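# Free the trapped arm and lower the window

## Task

One arm is pinned beneath a fallen window. Get it out and pull the entire arm back onto its own side of the wall, leaving at least a hand's width between the arm and the wall. After that, ease the window down until it sits fully on its sill. Any hard impact of the window on anything fails the job. It only counts if things stay put without the robot holding them, but a window sitting on its sill is fine even if a hand still touches it or lies under it.

## Robot and tools

Robot: two arms, left_arm and right_arm, mounted facing each other across a table. These names do not refer to image sides. left_arm's base is on the +y side. Each arm ends in a two-finger gripper; the fingers point along the gripper's own +x axis and close along its y axis.

Frame: results report everything in one scene frame with its origin at the table centre, +z up, table surface at z = +0.020 m. Each gripper's end_effector_position (metres) is the point between the finger pads, roughly 3-4 cm behind the tips; orientation is end_effector_quat_wxyz; velocities are in m/s and rad/s. Printed positions may be somewhat off, especially when the arm is stretched out.

Command row (used by execute_actions and move): always 14 numbers, each within [-1, 1], covering both arms even if one stays still: left_arm dx, dy, dz, rx, ry, rz, opening, then right_arm in that same order. The first six per arm are an offset, not a pose: they are expressed in that gripper's own axes and measured from the gripper's pose in the latest result that shows it (before any such result exists, and for later calls inside one reply, from where the robot stands when the action begins). A value of 1.0 equals 0.6 m or 180 degrees; rx, ry, rz form a single rotation vector. Zero offsets do not mean hold still; they pull the arm back to the reference pose. For an arm meant to stay put, send the offset that returns it to its desired pose in the first call and zeros afterwards. Opening is absolute: +1 is fully open (0.088 m); empty fingers close at about -0.80, and values down to -1 go no further. Closing fully takes at least about 0.5 s. To hold something, command roughly 0.07 below grip_measured; less gives a lighter grip.

execute_actions: argument actions, a list holding one item or empty. Empty list = just read the state. An item with rows (1 to 15 rows, each a 14-number row) and optional steps (max 15, default 15) runs that many 1/30 s steps; each row is one step, and the final row repeats if rows run out. Every row is counted from the same reference pose, not from the row before. An item with only steps (up to 300) is a wait counted from the previous result, so your thinking time is included. Optional pictures (boolean) controls whether camera images come back. A rejected call sends nothing.

move: target is one 14-number row, read the same way. Each gripper travels in a straight line to its target, and all arms finish together, taking 0.5 to 10 s; longer paths are cut off at 10 s. speed is the path's top speed in m/s, 0.002 to 0.5, default 0.25 (rotation capped at double that in rad/s). Openings are sent when the move begins. Paths ignore obstacles and the other arm; grippers lag, drift, and can overshoot speed near full reach. Faster moves and targets placed deeper beyond a contact push harder. The result adds a move: line giving the ending (done, off_target, moving, held, fault) and limits that acted (paced = pose was clipped; held = a check blocked some steps, after which the arm may jump ahead quickly), plus each gripper's remaining distance.

wait: seconds, 0 to 10; nothing new is sent. zoom_image: camera (cam_head_left, cam_head_right, cam_left_wrist, cam_right_wrist, each 504x504) and region [x0, y0, x1, y1] in pixels, top-left origin, max 504 by 504. finished_scene: scene = the current scene's number; it ends the scene permanently and reports success.

Controller behaviour: each step the commanded pose is clamped to within 70 mm and 16 degrees of the measured pose, then solved by damped inverse kinematics favouring position over orientation. After an action ends an arm only continues to its last clamped pose, so large moves need several calls; check the reported pose and send the remainder. Joint friction may leave the gripper short or slightly tilted, and tiny moves may not happen; verify and correct. A 'pose unreachable' line and HELD marks mean the clearance check altered or blocked a step. A 'Hand target' line shows where the controller is currently driving each gripper.

Readings: grip_measured is finger opening on the command scale (can be off by about 1 mm, and up to about 0.061 narrower while squeezing). grip_effort_n is motor effort (negative = closing), not pad force, and stays nonzero at rest. Joint torques and external torque estimates are noisy and include friction.

Joint ranges (rad), base to gripper: waist -3.054 to 3.054, shoulder 0 to 3.142, elbow 0 to 2.356, wrist pitch -1.571 to 1.571, wrist yaw -1.571 to 1.571, wrist roll -3.142 to 3.142. Load limits (N m): waist 16.8, shoulder 20.8, elbow 20.8, wrist pitch 5.49, wrist yaw 5.47, wrist roll 5.13; reaching one stops that arm for 10 s (TORQUE FAULT). Holding loads heats motors: MOTOR HOT from 50 °C, and at 95 °C the arm is held (OVER-TEMPERATURE FAULT) and may go limp.

Avoid: slamming or dropping the window, hard pushes, knocking anything off the table, and letting the arms collide. Loose objects may occasionally get nudged by outside disturbances.

Each tool is called as name([rows], argument=value, ...), one row to a line, values as JSON.

## Session

execute_actions(actions=[])

Scene clock: 0.00 s of 4375.00 s.
left_arm: end_effector_position=(+0.1123, +0.1866, +0.4699) grip_measured=+0.857 grip_effort_n=n/a end_effector_quat_wxyz=(+0.801, -0.019, -0.021, -0.598) end_effector_velocity=(+0.004, +0.002, +0.001) end_effector_angular_velocity=(-0.005, -0.008, +0.025) | right_arm: end_effector_position=(+0.0277, +0.1205, +0.1797) grip_measured=+0.829 grip_effort_n=n/a end_effector_quat_wxyz=(+0.755, +0.022, +0.008, +0.656) end_effector_velocity=(+0.003, -0.001, -0.004) end_effector_angular_velocity=(-0.025, -0.022, -0.010)
Joint positions: left_arm=[ 0.007  0.849  0.655  0.25   0.001 -0.006  0.081] | right_arm=[-0.021  2.353  1.297  1.072  0.176  0.041  0.08 ]
Joint velocities: left_arm=[ 0.002 -0.002 -0.002  0.007 -0.022  0.007 -0.   ] | right_arm=[-0.002 -0.002 -0.002 -0.022  0.007 -0.022  0.   ]
Joint torques (N m, as the arm reports them, + toward a larger angle): no reading
External joint torques (N m, as the arm's controller estimates them; a push from outside toward a larger angle lowers the number): no reading
Heat: left arm: hottest elbow 24 °C (+0.0 °C/min); right arm: hottest wrist roll 26 °C (+0.0 °C/min).
Hand target (left_arm): +0.112, +0.187, +0.470; +0.801, -0.019, -0.021, -0.598
Hand target (right_arm): +0.027, +0.122, +0.195; +0.754, +0.036, -0.003, +0.656

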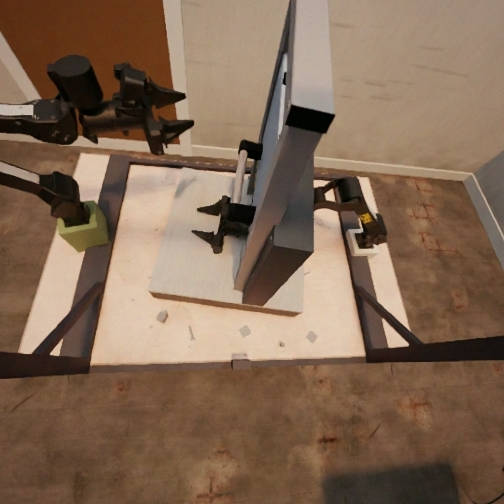

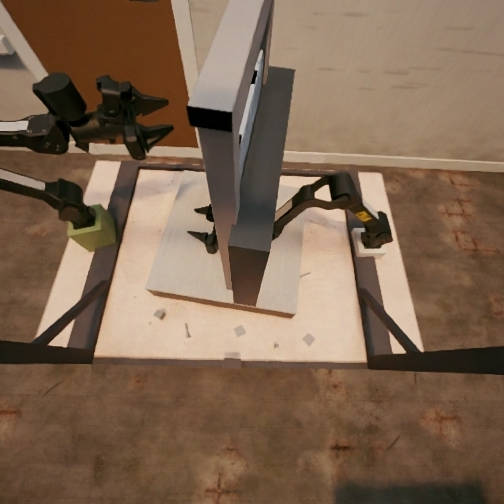

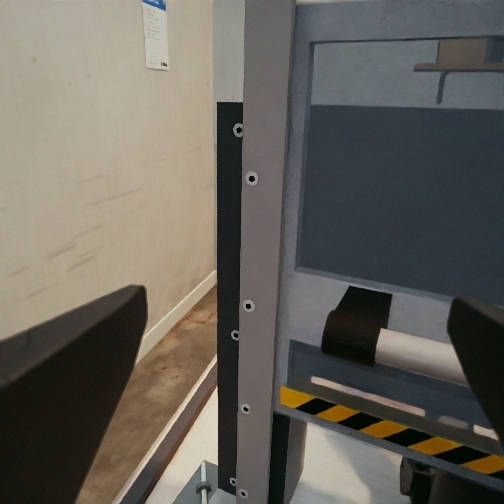

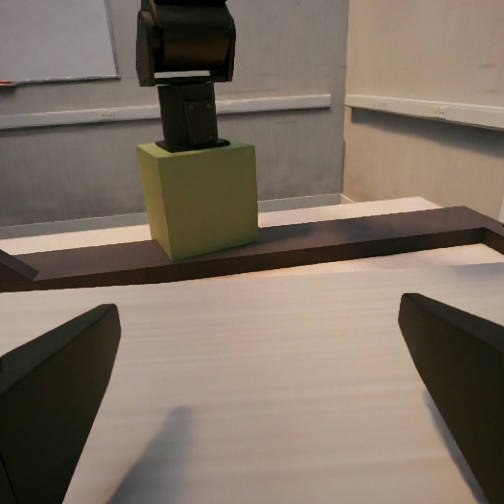

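move(target=[-0.083,-0.045,-0.23,0,0,-0.136,1,0,0,0,0,0,0,0.83])

zoom_image(camera="cam_head_left", region=[120,100,340,320])

Scene clock: 4.10 s of 4375.00 s.
left_arm: end_effector_position=(+0.0748, +0.2184, +0.3333) grip_measured=+1.000 grip_effort_n=16.0 end_effector_quat_wxyz=(+0.657, -0.012, -0.029, -0.753) end_effector_velocity=(+0.003, +0.000, -0.003) end_effector_angular_velocity=(-0.008, +0.016, +0.013) | right_arm: end_effector_position=(+0.0277, +0.1203, +0.1769) grip_measured=+0.829 grip_effort_n=3.5 end_effector_quat_wxyz=(+0.755, +0.020, +0.010, +0.656) end_effector_velocity=(+0.005, -0.001, +0.002) end_effector_angular_velocity=(+0.006, -0.007, -0.024)
Joint positions: left_arm=[ 0.257  0.949  0.109  0.912  0.674 -0.016  0.088] | right_arm=[-0.021  2.357  1.296  1.072  0.176  0.041  0.08 ]
Joint velocities: left_arm=[ 0.007  0.037 -0.017  0.066 -0.007 -0.022  0.   ] | right_arm=[-0.002 -0.002 -0.002  0.007  0.022 -0.007 -0.   ]
Joint torques (N m, as the arm reports them, + toward a larger angle): left_arm=[ 0.38 -0.7   5.37  2.18  0.14 -0.09] | right_arm=[  0.03 -11.99   5.46   1.93   0.01  -0.01]
External joint torques (N m, as the arm's controller estimates them; a push from outside toward a larger angle lowers the number): left_arm=[ 0.38  0.88 -0.45  0.66  0.17 -0.1 ] | right_arm=[ 0.06 -1.45  0.11  0.2   0.   -0.02]
Heat: left arm: hottest elbow 24 °C (+0.0 °C/min); right arm: hottest shoulder 28 °C (+0.0 °C/min).
Hand target (left_arm): +0.075, +0.219, +0.329; +0.656, -0.013, -0.023, -0.754
Hand target (right_arm): +0.028, +0.121, +0.180; +0.755, +0.022, +0.008, +0.656
Off the commanded pose (left_arm): 0.004 m, 1 deg.
Off the commanded pose (right_arm): 0.003 m, 0 deg.
move: done

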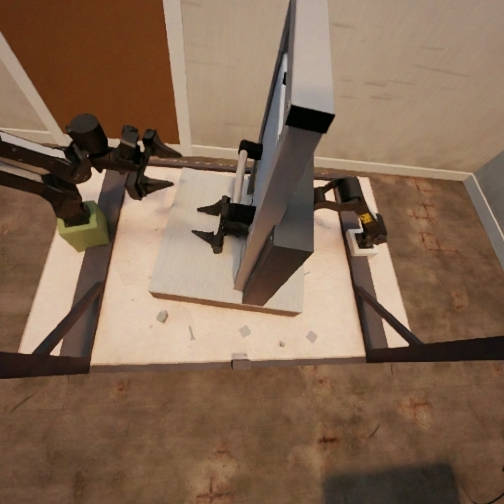

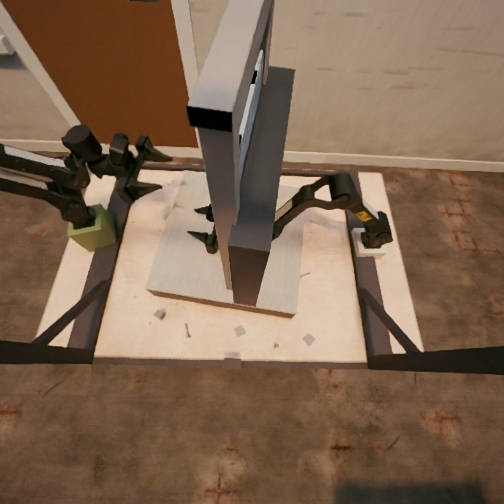

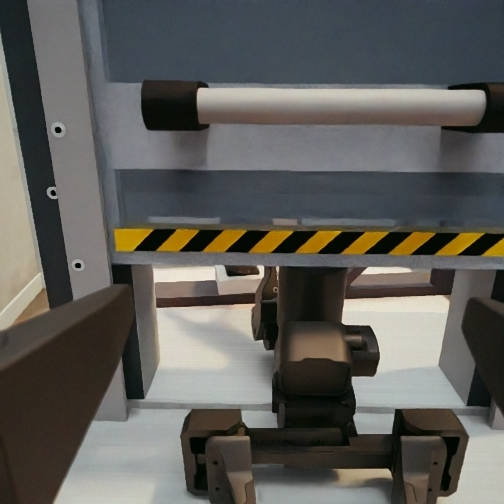

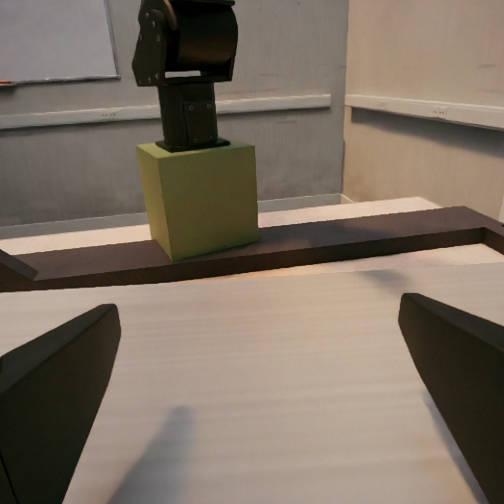

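Region (120, 100, 340, 320) of cam_head_left's 504x504 image, scaled by 2.291, with more detail than that image has.

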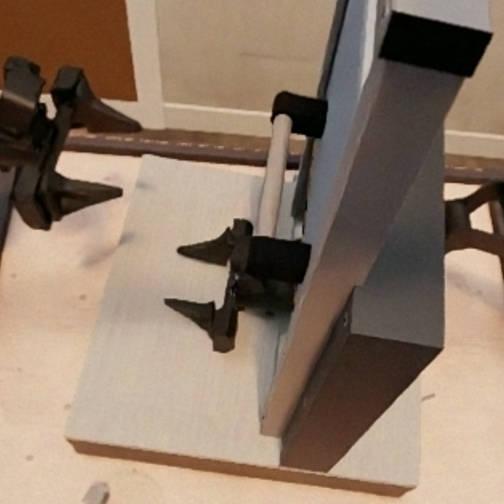

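move(target=[0.08,-0.02,0.05,0.5,0,0,1,0,0,0,0,0,0,0.83], speed=0.4)

Scene clock: 8.00 s of 4375.00 s.
left_arm: end_effector_position=(+0.0552, +0.1765, +0.3622) grip_measured=+1.000 grip_effort_n=15.1 end_effector_quat_wxyz=(+0.474, +0.455, -0.550, -0.516) end_effector_velocity=(+0.001, -0.000, -0.005) end_effector_angular_velocity=(+0.019, +0.001, +0.015) | right_arm: end_effector_position=(+0.0277, +0.1202, +0.1763) grip_measured=+0.829 grip_effort_n=3.5 end_effector_quat_wxyz=(+0.755, +0.019, +0.010, +0.656) end_effector_velocity=(+0.005, -0.001, -0.004) end_effector_angular_velocity=(-0.027, -0.037, -0.015)
Joint positions: left_arm=[0.033 1.034 0.278 0.814 0.453 1.565 0.088] | right_arm=[-0.021  2.358  1.296  1.072  0.176  0.041  0.08 ]
Joint velocities: left_arm=[-0.007 -0.002 -0.002 -0.022 -0.022  0.007  0.   ] | right_arm=[-0.007 -0.002 -0.002 -0.022  0.007 -0.037 -0.   ]
Joint torques (N m, as the arm reports them, + toward a larger angle): left_arm=[-0.17 -1.38  8.45  1.89 -0.11  0.1 ] | right_arm=[  0.01 -11.61   5.27   1.91   0.    -0.02]
External joint torques (N m, as the arm's controller estimates them; a push from outside toward a larger angle lowers the number): left_arm=[-0.17  0.97  2.39  0.33 -0.09  0.16] | right_arm=[ 0.12 -1.12 -0.05  0.2  -0.01 -0.02]
Heat: left arm: hottest elbow 25 °C (+7.5 °C/min); right arm: hottest shoulder 30 °C (+30.0 °C/min).
Hand target (left_arm): +0.056, +0.174, +0.365; +0.473, +0.456, -0.553, -0.512
Hand target (right_arm): +0.028, +0.120, +0.177; +0.755, +0.020, +0.010, +0.656
Off the commanded pose (left_arm): 0.004 m, 1 deg.
Off the commanded pose (right_arm): 0.001 m, 0 deg.
move: done

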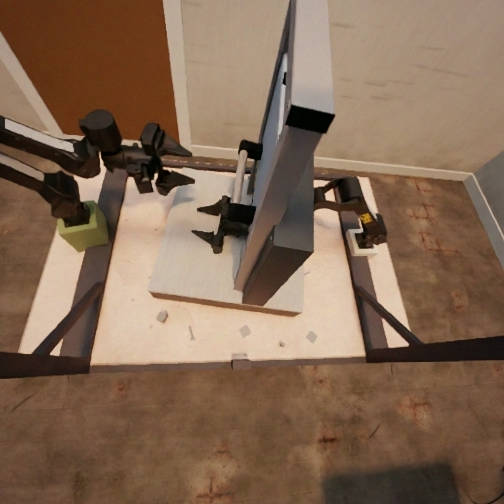

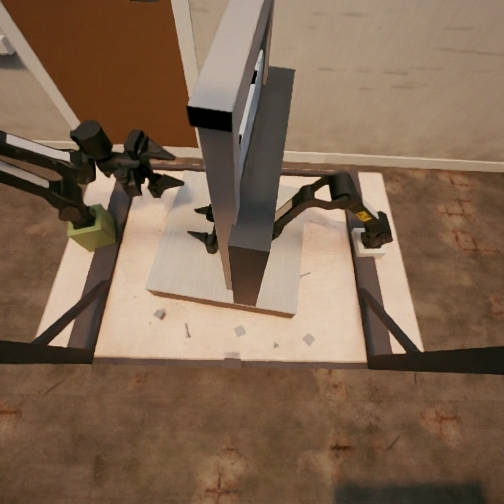

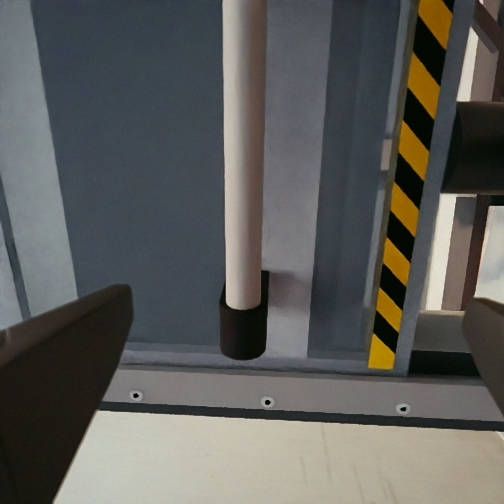

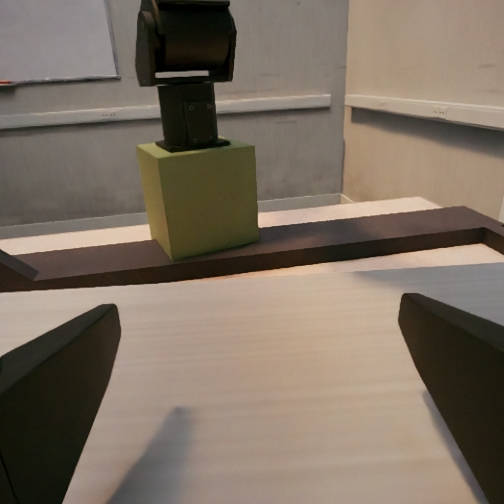

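move(target=[0.17,0.015,0.03,0,0,0,1,0,0,0,0,0,0,0.83])

Scene clock: 10.40 s of 4375.00 s.
left_arm: end_effector_position=(+0.0237, +0.0817, +0.3734) grip_measured=+1.000 grip_effort_n=15.1 end_effector_quat_wxyz=(+0.474, +0.454, -0.547, -0.519) end_effector_velocity=(-0.004, -0.003, -0.001) end_effector_angular_velocity=(+0.008, +0.008, -0.005) | right_arm: end_effector_position=(+0.0277, +0.1202, +0.1761) grip_measured=+0.829 grip_effort_n=3.5 end_effector_quat_wxyz=(+0.755, +0.019, +0.010, +0.656) end_effector_velocity=(+0.003, -0.002, +0.000) end_effector_angular_velocity=(-0.001, -0.022, -0.010)
Joint positions: left_arm=[-0.197  1.443  0.583  0.908  0.224  1.573  0.088] | right_arm=[-0.021  2.358  1.296  1.072  0.176  0.041  0.08 ]
Joint velocities: left_arm=[-0.012  0.012  0.012 -0.007 -0.007 -0.007  0.   ] | right_arm=[-0.002 -0.002 -0.007  0.007  0.007 -0.022 -0.   ]
Joint torques (N m, as the arm reports them, + toward a larger angle): left_arm=[-0.22 -3.38  8.13  2.33 -0.13  0.06] | right_arm=[  0.03 -11.53   5.29   1.91   0.03  -0.02]
External joint torques (N m, as the arm's controller estimates them; a push from outside toward a larger angle lowers the number): left_arm=[-0.2   1.61  2.21  0.68 -0.12  0.12] | right_arm=[ 0.06 -1.1   0.02  0.21  0.03 -0.03]
Heat: left arm: hottest elbow 26 °C (+11.5 °C/min); right arm: hottest shoulder 31 °C (+28.8 °C/min).
Hand target (left_arm): +0.023, +0.078, +0.376; +0.474, +0.454, -0.550, -0.516
Hand target (right_arm): +0.028, +0.120, +0.176; +0.755, +0.019, +0.010, +0.656
Off the commanded pose (left_arm): 0.004 m, 1 deg.
Off the commanded pose (right_arm): 0.000 m, 0 deg.
move: done

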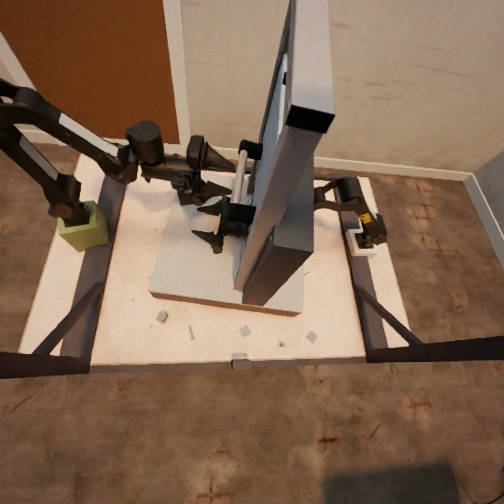

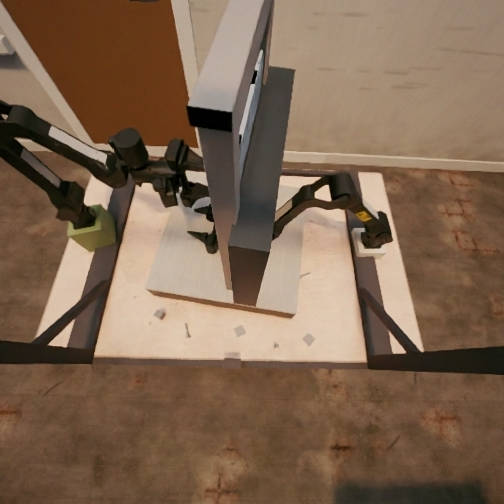

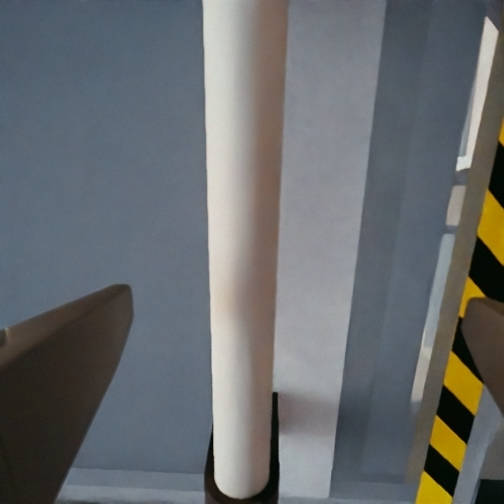

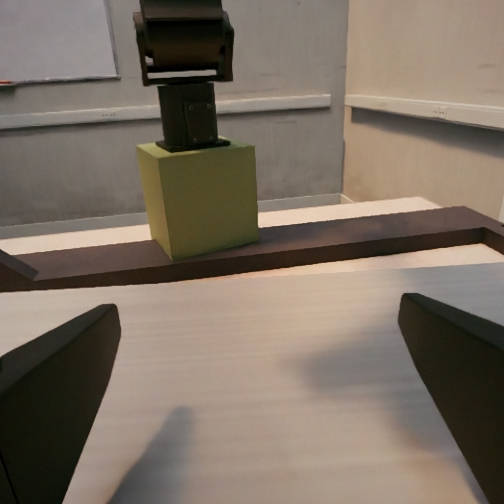

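move(target=[0.075,0.022,0.015,0,0,0,1,0,0,0,0,0,0,0.83], speed=0.08)

move(target=[0,0,0,0,0,0,-0.7,0,0,0,0,0,0,0.83])

Scene clock: 13.47 s of 4375.00 s.
left_arm: end_effector_position=(+0.0090, +0.0426, +0.3878) grip_measured=+1.000 grip_effort_n=15.1 end_effector_quat_wxyz=(+0.474, +0.453, -0.547, -0.520) end_effector_velocity=(-0.002, -0.003, +0.001) end_effector_angular_velocity=(+0.001, -0.007, +0.000) | right_arm: end_effector_position=(+0.0277, +0.1202, +0.1761) grip_measured=+0.829 grip_effort_n=3.5 end_effector_quat_wxyz=(+0.755, +0.019, +0.010, +0.656) end_effector_velocity=(+0.000, -0.000, -0.001) end_effector_angular_velocity=(-0.008, -0.008, +0.005)
Joint positions: left_arm=[-0.256  1.557  0.756  0.849  0.166  1.573  0.088] | right_arm=[-0.021  2.358  1.296  1.072  0.176  0.041  0.08 ]
Joint velocities: left_arm=[-0.007  0.007  0.012 -0.007 -0.007  0.007  0.   ] | right_arm=[-0.002 -0.002 -0.002 -0.007 -0.007 -0.007 -0.   ]
Joint torques (N m, as the arm reports them, + toward a larger angle): left_arm=[ 0.   -4.29  8.01  1.93 -0.16  0.01] | right_arm=[ -0.03 -11.5    5.3    1.92  -0.01  -0.02]
External joint torques (N m, as the arm's controller estimates them; a push from outside toward a larger angle lowers the number): left_arm=[ 0.    1.71  1.96  0.28 -0.16  0.06] | right_arm=[-0.05 -1.08  0.03  0.23  0.   -0.03]
Heat: left arm: hottest elbow 26 °C (+8.9 °C/min); right arm: hottest shoulder 33 °C (+31.2 °C/min).
Hand target (left_arm): +0.008, +0.039, +0.388; +0.474, +0.454, -0.548, -0.519
Hand target (right_arm): +0.028, +0.120, +0.176; +0.755, +0.019, +0.010, +0.656
Off the commanded pose (left_arm): 0.004 m, 0 deg.
Off the commanded pose (right_arm): 0.000 m, 0 deg.
move: done

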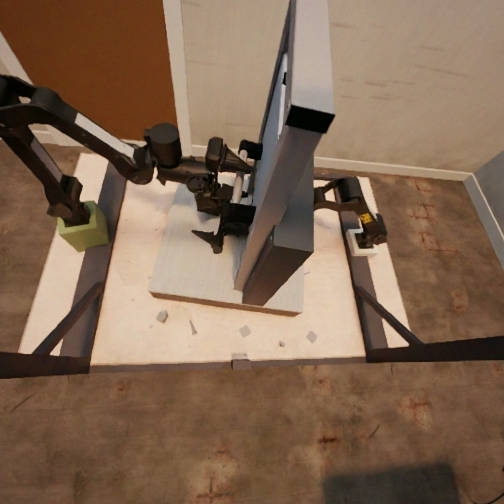

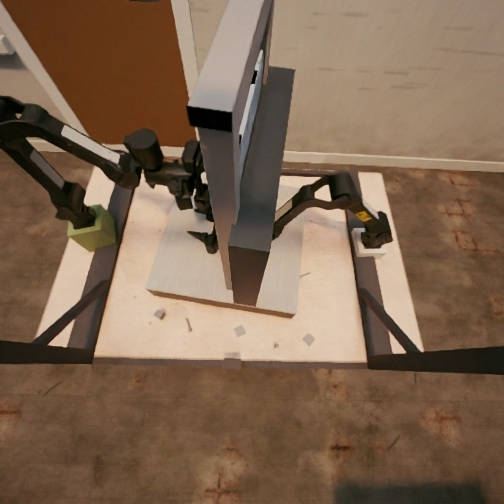

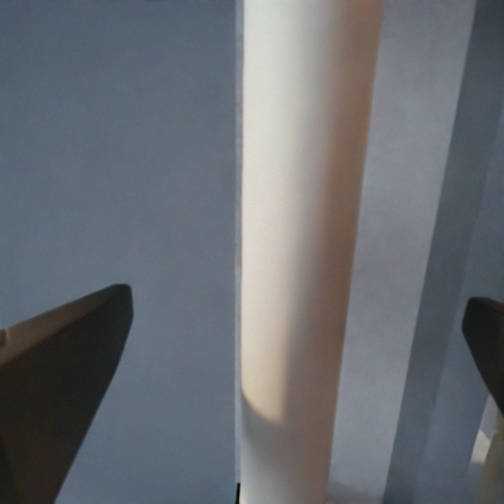

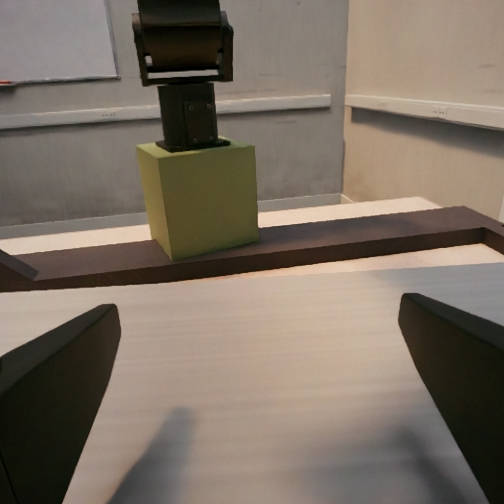

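Scene clock: 14.27 s of 4375.00 s.
left_arm: end_effector_position=(+0.0091, +0.0427, +0.3893) grip_measured=-0.461 grip_effort_n=-83.5 end_effector_quat_wxyz=(+0.476, +0.451, -0.548, -0.519) end_effector_velocity=(+0.000, -0.001, -0.002) end_effector_angular_velocity=(+0.008, +0.008, +0.004) | right_arm: end_effector_position=(+0.0277, +0.1202, +0.1760) grip_measured=+0.829 grip_effort_n=3.0 end_effector_quat_wxyz=(+0.755, +0.019, +0.011, +0.656) end_effector_velocity=(-0.002, -0.001, -0.000) end_effector_angular_velocity=(-0.010, -0.022, +0.019)
Joint positions: left_arm=[-0.256  1.557  0.756  0.854  0.166  1.57   0.016] | right_arm=[-0.021  2.358  1.296  1.072  0.176  0.041  0.08 ]
Joint velocities: left_arm=[-0.002  0.002  0.002 -0.007 -0.007 -0.007 -0.   ] | right_arm=[-0.002 -0.007 -0.007 -0.007 -0.022 -0.022 -0.   ]
Joint torques (N m, as the arm reports them, + toward a larger angle): left_arm=[ 0.1  -5.13  6.61  1.71  0.01  0.01] | right_arm=[ -0.03 -11.51   5.29   1.95   0.02  -0.01]
External joint torques (N m, as the arm's controller estimates them; a push from outside toward a larger angle lowers the number): left_arm=[0.1  0.82 0.53 0.06 0.02 0.06] | right_arm=[-0.06 -1.08  0.02  0.25  0.03 -0.02]
Heat: left arm: hottest elbow 26 °C (+8.4 °C/min); right arm: hottest shoulder 33 °C (+29.4 °C/min).
Hand target (left_arm): +0.009, +0.043, +0.388; +0.474, +0.453, -0.547, -0.520
Hand target (right_arm): +0.028, +0.120, +0.176; +0.755, +0.019, +0.010, +0.656
Off the commanded pose (left_arm): 0.002 m, 0 deg.
Off the commanded pose (right_arm): 0.000 m, 0 deg.
move: done

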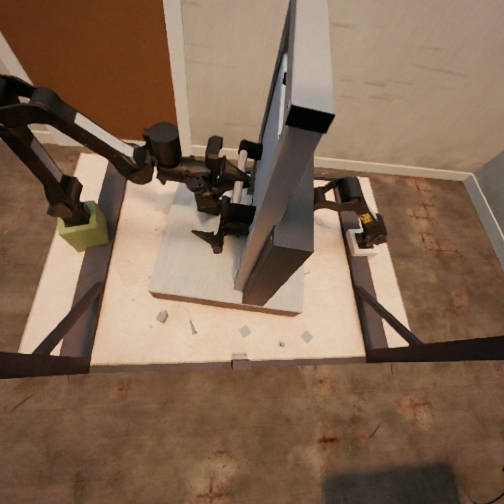

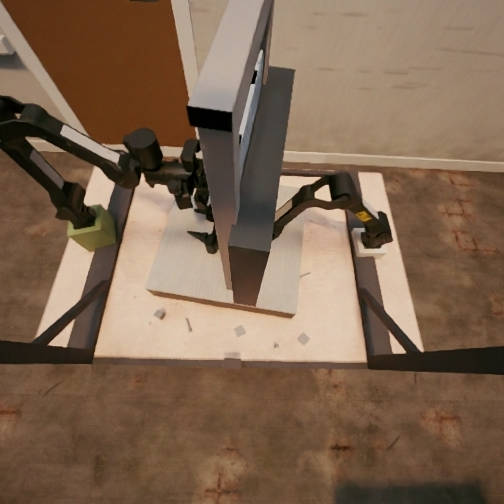

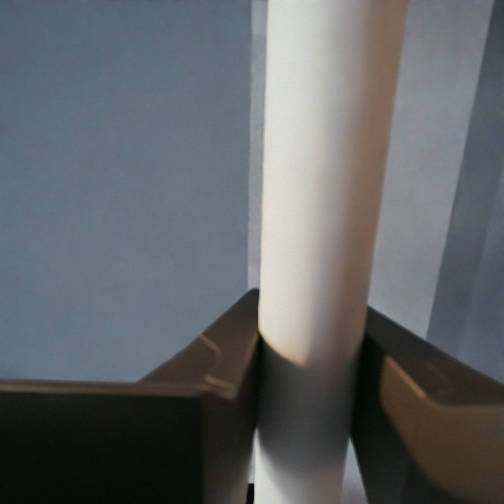

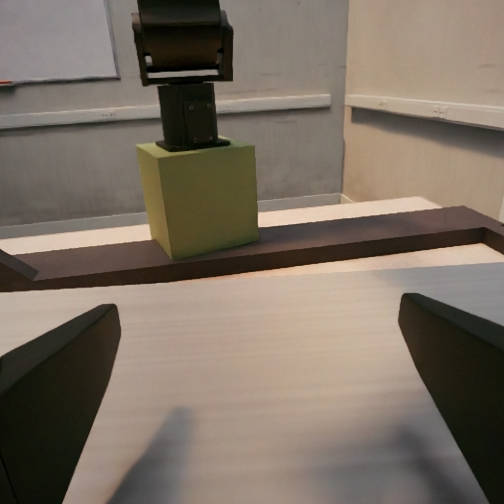

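move(target=[0.007,0.12,0,0,0,0,-0.7,0,0,0,0,0,0,-0.5], speed=0.06)

move(target=[0,0.01,0,0,0,0,-0.7,-0.3,0,0.01,0,0,0,-0.5], speed=0.1)

Scene clock: 17.30 s of 4375.00 s.
left_arm: end_effector_position=(+0.0091, +0.0414, +0.4016) grip_measured=-0.465 grip_effort_n=-83.5 end_effector_quat_wxyz=(+0.441, +0.485, -0.509, -0.558) end_effector_velocity=(+0.002, +0.001, +0.001) end_effector_angular_velocity=(+0.018, +0.008, +0.001) | right_arm: end_effector_position=(+0.0277, +0.1202, +0.1759) grip_measured=-0.498 grip_effort_n=-17.0 end_effector_quat_wxyz=(+0.755, +0.019, +0.011, +0.656) end_effector_velocity=(+0.000, -0.001, -0.003) end_effector_angular_velocity=(-0.023, -0.008, +0.005)
Joint positions: left_arm=[-0.256  1.479  0.879  0.506  0.166  1.575  0.016] | right_arm=[-0.021  2.358  1.296  1.071  0.176  0.041  0.015]
Joint velocities: left_arm=[ 0.007 -0.007  0.012 -0.037  0.007 -0.007 -0.   ] | right_arm=[-0.002 -0.007 -0.007 -0.022 -0.007 -0.007 -0.   ]
Joint torques (N m, as the arm reports them, + toward a larger angle): left_arm=[ -0.16 -10.37  15.18   4.43  -0.05  -0.21] | right_arm=[  0.04 -11.5    5.32   1.91   0.01  -0.02]
External joint torques (N m, as the arm's controller estimates them; a push from outside toward a larger angle lowers the number): left_arm=[-0.2  -4.43  8.59  2.73 -0.07 -0.15] | right_arm=[ 0.04 -0.93 -0.03  0.19  0.01 -0.03]
Heat: left arm: hottest elbow 27 °C (+10.4 °C/min); right arm: hottest shoulder 35 °C (+31.2 °C/min).
Hand target (left_arm): +0.008, +0.047, +0.460; +0.476, +0.451, -0.548, -0.519
Hand target (right_arm): +0.028, +0.120, +0.176; +0.755, +0.019, +0.011, +0.656
Off the commanded pose (left_arm): 0.060 m, 8 deg.
Off the commanded pose (right_arm): 0.000 m, 0 deg.
move: off_target (left_arm)

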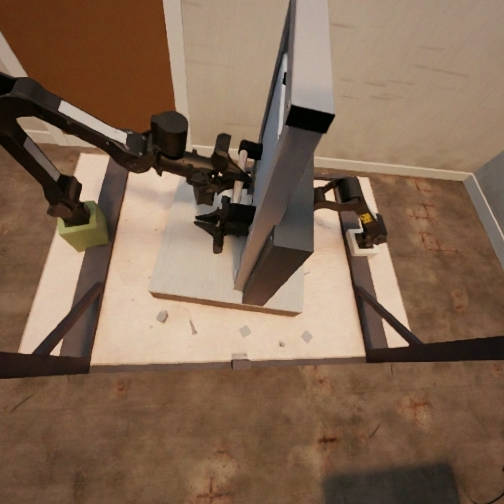

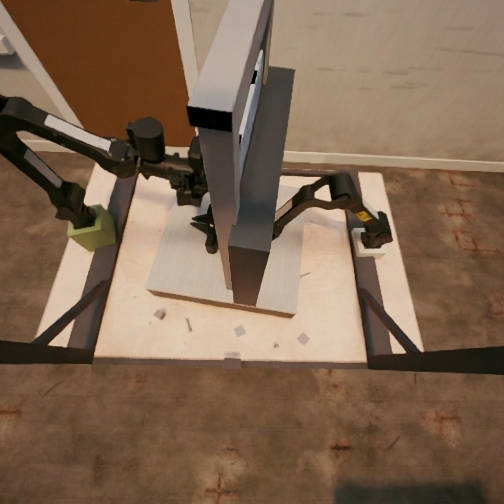

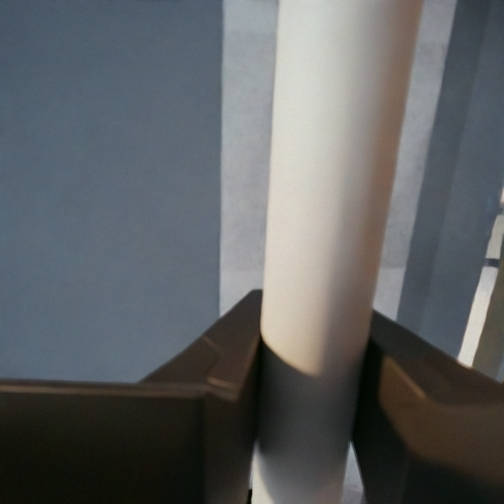

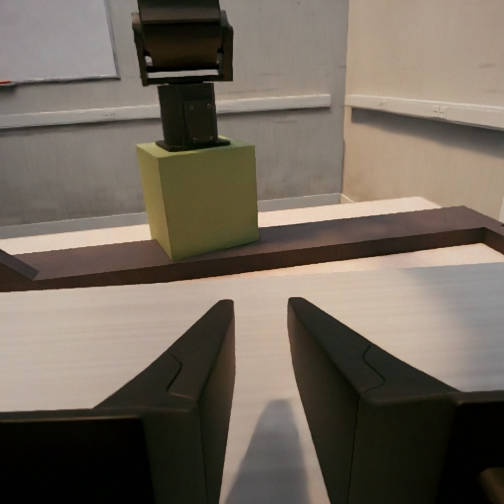

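Scene clock: 19.63 s of 4375.00 s.
left_arm: end_effector_position=(+0.0090, +0.0398, +0.3694) grip_measured=-0.472 grip_effort_n=-83.5 end_effector_quat_wxyz=(+0.414, +0.509, -0.482, -0.581) end_effector_velocity=(+0.002, +0.002, -0.006) end_effector_angular_velocity=(+0.018, +0.003, +0.021) | right_arm: end_effector_position=(+0.0016, -0.0555, +0.1790) grip_measured=-0.498 grip_effort_n=-17.0 end_effector_quat_wxyz=(+0.754, +0.015, +0.012, +0.656) end_effector_velocity=(-0.002, -0.002, +0.004) end_effector_angular_velocity=(+0.009, -0.020, +0.010)
Joint positions: left_arm=[-0.257  1.515  0.866  0.454  0.164  1.585  0.016] | right_arm=[0.095 1.965 0.495 1.47  0.29  0.038 0.015]
Joint velocities: left_arm=[-0.002 -0.002 -0.012 -0.007 -0.022 -0.007 -0.   ] | right_arm=[ 0.002 -0.012 -0.007  0.007 -0.007 -0.022 -0.   ]
Joint torques (N m, as the arm reports them, + toward a larger angle): left_arm=[ 0.16 -9.64 10.62  4.02  0.11 -0.4 ] | right_arm=[ 0.18 -8.55  3.01  2.1   0.18  0.14]
External joint torques (N m, as the arm's controller estimates them; a push from outside toward a larger angle lowers the number): left_arm=[ 0.19 -3.56  4.17  2.33  0.07 -0.34] | right_arm=[ 0.18 -2.17 -0.57  0.38  0.18  0.13]
Heat: left arm: hottest elbow 28 °C (+12.2 °C/min); right arm: hottest shoulder 36 °C (+30.6 °C/min).
Hand target (left_arm): +0.009, +0.042, +0.407; +0.441, +0.485, -0.509, -0.558
Hand target (right_arm): +0.001, -0.057, +0.182; +0.755, +0.019, +0.012, +0.656
Off the commanded pose (left_arm): 0.038 m, 6 deg.
Off the commanded pose (right_arm): 0.003 m, 1 deg.
move: off_target (left_arm)

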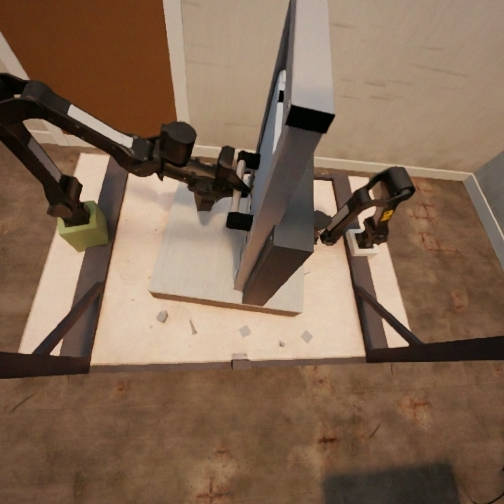

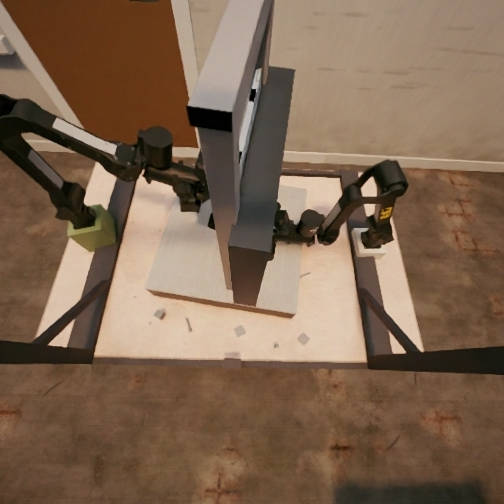

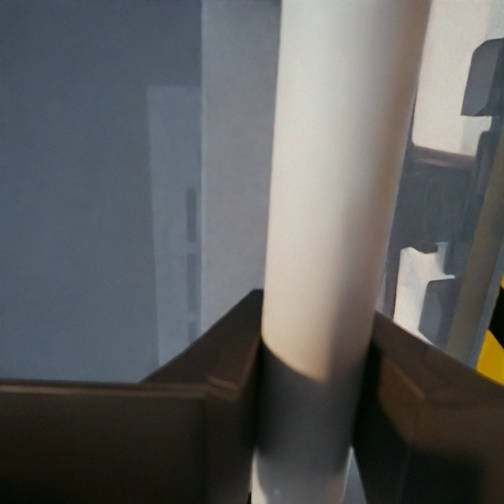

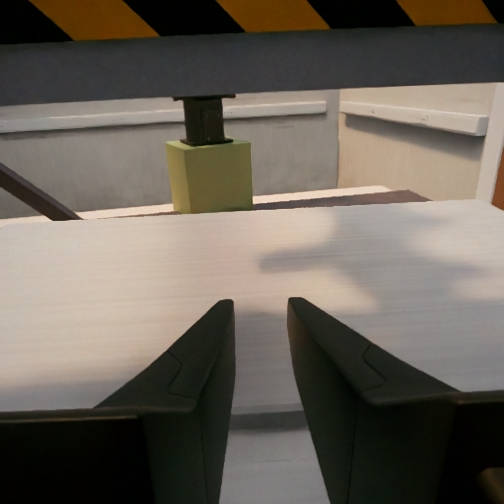

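execute_actions([
  {"rows":[[-0.012,0.062,0,0,0,0.035,-0.7,-0.02,0,0,0,0.01,0,-0.5],[-0.012,0.062,0,0,0,0.035,-0.7,-0.04,0,0,0,0.02,0,-0.5],[-0.012,0.062,0,0,0,0.035,-0.7,-0.06,0,0,0,0.03,0,-0.5],[-0.012,0.062,0,0,0,0.035,-0.7,-0.08,0,0,0,0.05,0,-0.5],[-0.012,0.062,0,0,0,0.035,-0.7,-0.10,0,0,0,0.07,0,-0.5],[-0.012,0.062,0,0,0,0.035,-0.7,-0.12,0,0,0,0.09,0,-0.5],[-0.012,0.062,0,0,0,0.035,-0.7,-0.14,0,0,0,0.11,0,-0.5],[-0.012,0.062,0,0,0,0.035,-0.7,-0.16,0,0,0,0.13,0,-0.5],[-0.012,0.062,0,0,0,0.035,-0.7,-0.18,0,0.01,0,0.15,0,-0.5]]},
])

wait(seconds=0.5)

Scene clock: 23.20 s of 4375.00 s.
left_arm: end_effector_position=(+0.0090, +0.0395, +0.3701) grip_measured=-0.472 grip_effort_n=-83.5 end_effector_quat_wxyz=(+0.416, +0.507, -0.484, -0.579) end_effector_velocity=(-0.000, +0.000, -0.003) end_effector_angular_velocity=(+0.003, +0.006, +0.006) | right_arm: end_effector_position=(-0.0124, -0.1486, +0.1811) grip_measured=-0.498 grip_effort_n=-16.5 end_effector_quat_wxyz=(+0.739, -0.073, +0.110, +0.661) end_effector_velocity=(-0.005, -0.111, +0.026) end_effector_angular_velocity=(-0.504, +0.086, -0.013)
Joint positions: left_arm=[-0.257  1.516  0.864  0.463  0.164  1.585  0.016] | right_arm=[0.213 1.334 0.238 0.814 0.363 0.141 0.015]
Joint velocities: left_arm=[-0.002  0.002 -0.007  0.007 -0.007 -0.007 -0.   ] | right_arm=[ 0.149 -1.258  0.037 -1.853  0.095  0.271 -0.   ]
Joint torques (N m, as the arm reports them, + toward a larger angle): left_arm=[ 0.32 -9.13 10.35  4.83  0.19 -0.65] | right_arm=[ 0.22 -4.39  5.72  1.51  0.33  0.19]
External joint torques (N m, as the arm's controller estimates them; a push from outside toward a larger angle lowers the number): left_arm=[ 0.33 -3.01  3.83  3.12  0.15 -0.59] | right_arm=[ 0.28 -1.17  0.62 -0.01  0.23  0.19]
Heat: left arm: hottest elbow 29 °C (+12.9 °C/min); right arm: hottest shoulder 36 °C (+25.9 °C/min).
Hand target (left_arm): +0.009, +0.041, +0.407; +0.445, +0.481, -0.510, -0.557
Hand target (right_arm): -0.013, -0.163, +0.185; +0.738, -0.092, +0.135, +0.655
Off the commanded pose (left_arm): 0.037 m, 6 deg.
Off the commanded pose (right_arm): 0.014 m, 12 deg.
Steps of this call (steps 1 to 90: nothing new was sent; then 0.07 s passed at rest; steps 91 to 105: all 15 steps of this action). Readings (end_effector_position):
91: left_arm (+0.0090, +0.0398, +0.3694) | right_arm (+0.0016, -0.0566, +0.1789)
92: left_arm (+0.0090, +0.0397, +0.3696) | right_arm (+0.0014, -0.0595, +0.1777)
94: left_arm (+0.0090, +0.0396, +0.3699) | right_arm (-0.0001, -0.0708, +0.1756)
98: left_arm (+0.0090, +0.0395, +0.3701) | right_arm (-0.0057, -0.1041, +0.1740)
105: the state above

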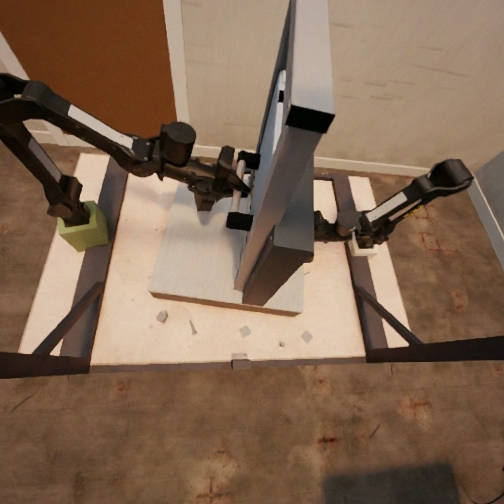

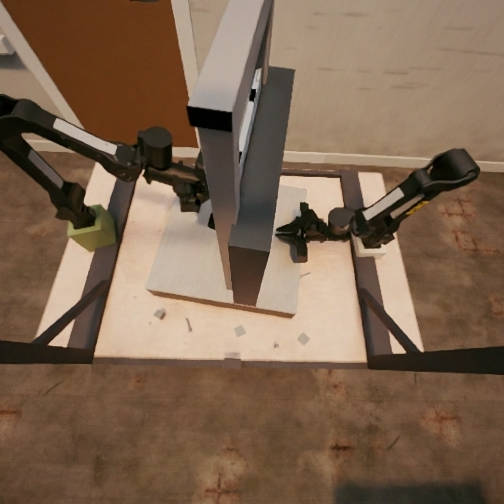

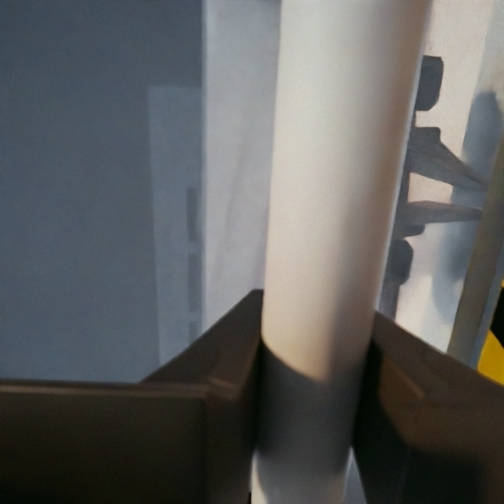

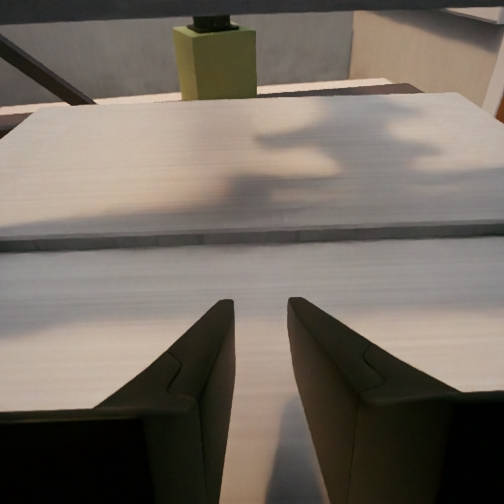

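Scene clock: 23.70 s of 4375.00 s.
left_arm: end_effector_position=(+0.0090, +0.0395, +0.3702) grip_measured=-0.472 grip_effort_n=-83.5 end_effector_quat_wxyz=(+0.416, +0.507, -0.484, -0.579) end_effector_velocity=(-0.000, +0.001, -0.006) end_effector_angular_velocity=(+0.020, +0.020, +0.009) | right_arm: end_effector_position=(-0.0120, -0.1645, +0.1794) grip_measured=-0.498 grip_effort_n=-17.0 end_effector_quat_wxyz=(+0.736, -0.100, +0.137, +0.655) end_effector_velocity=(-0.001, -0.002, +0.002) end_effector_angular_velocity=(+0.002, +0.010, +0.007)
Joint positions: left_arm=[-0.257  1.516  0.864  0.463  0.164  1.585  0.016] | right_arm=[0.23  1.189 0.241 0.583 0.374 0.173 0.015]
Joint velocities: left_arm=[-0.002  0.002 -0.007 -0.007 -0.007 -0.022 -0.   ] | right_arm=[ 0.002 -0.027 -0.002 -0.022 -0.007  0.007  0.   ]
Joint torques (N m, as the arm reports them, + toward a larger angle): left_arm=[ 0.33 -9.12 10.22  4.85  0.18 -0.65] | right_arm=[ 0.34 -4.06  7.01  1.72  0.33  0.16]
External joint torques (N m, as the arm's controller estimates them; a push from outside toward a larger angle lowers the number): left_arm=[ 0.3  -3.2   3.88  3.2   0.16 -0.6 ] | right_arm=[ 0.34 -1.04  1.24  0.01  0.23  0.15]
Heat: left arm: hottest wrist pitch 30 °C (+15.2 °C/min); right arm: hottest shoulder 36 °C (+25.3 °C/min).
Hand target (left_arm): +0.009, +0.041, +0.407; +0.445, +0.481, -0.510, -0.557
Hand target (right_arm): -0.013, -0.163, +0.185; +0.738, -0.092, +0.135, +0.655
Off the commanded pose (left_arm): 0.037 m, 6 deg.
Off the commanded pose (right_arm): 0.006 m, 8 deg.
Steps of this call (steps 1 to 15: nothing new was sent). Readings (end_effector_position):
1: left_arm (+0.0090, +0.0395, +0.3701) | right_arm (-0.0125, -0.1520, +0.1817)
2: left_arm (+0.0090, +0.0395, +0.3701) | right_arm (-0.0125, -0.1549, +0.1820)
4: left_arm (+0.0090, +0.0395, +0.3702) | right_arm (-0.0123, -0.1590, +0.1810)
8: left_arm (+0.0090, +0.0395, +0.3702) | right_arm (-0.0120, -0.1630, +0.1794)
15: the state above

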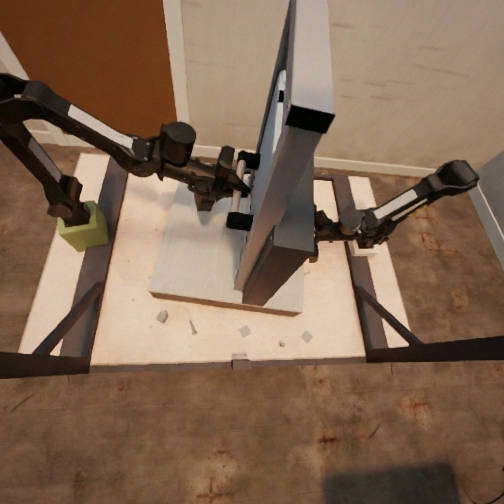

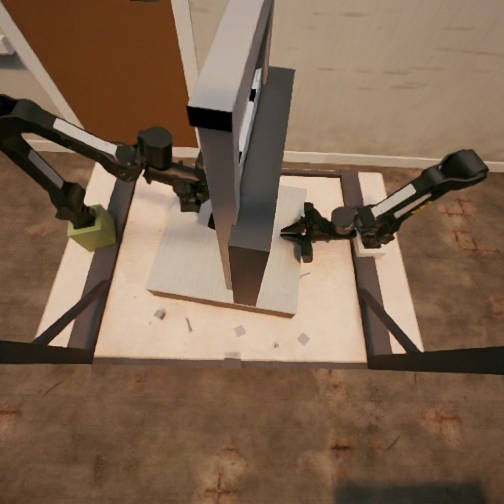

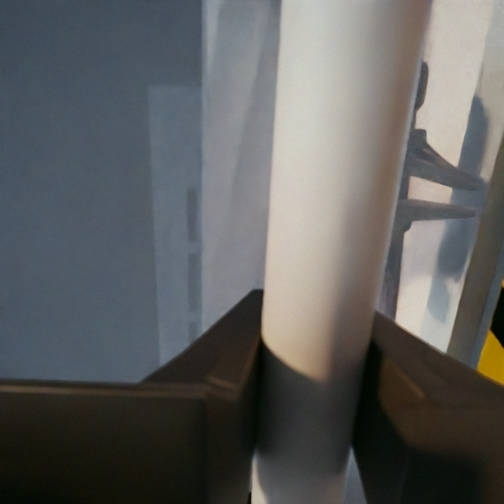

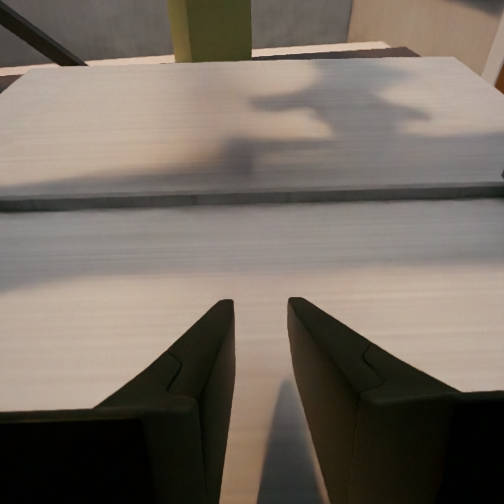

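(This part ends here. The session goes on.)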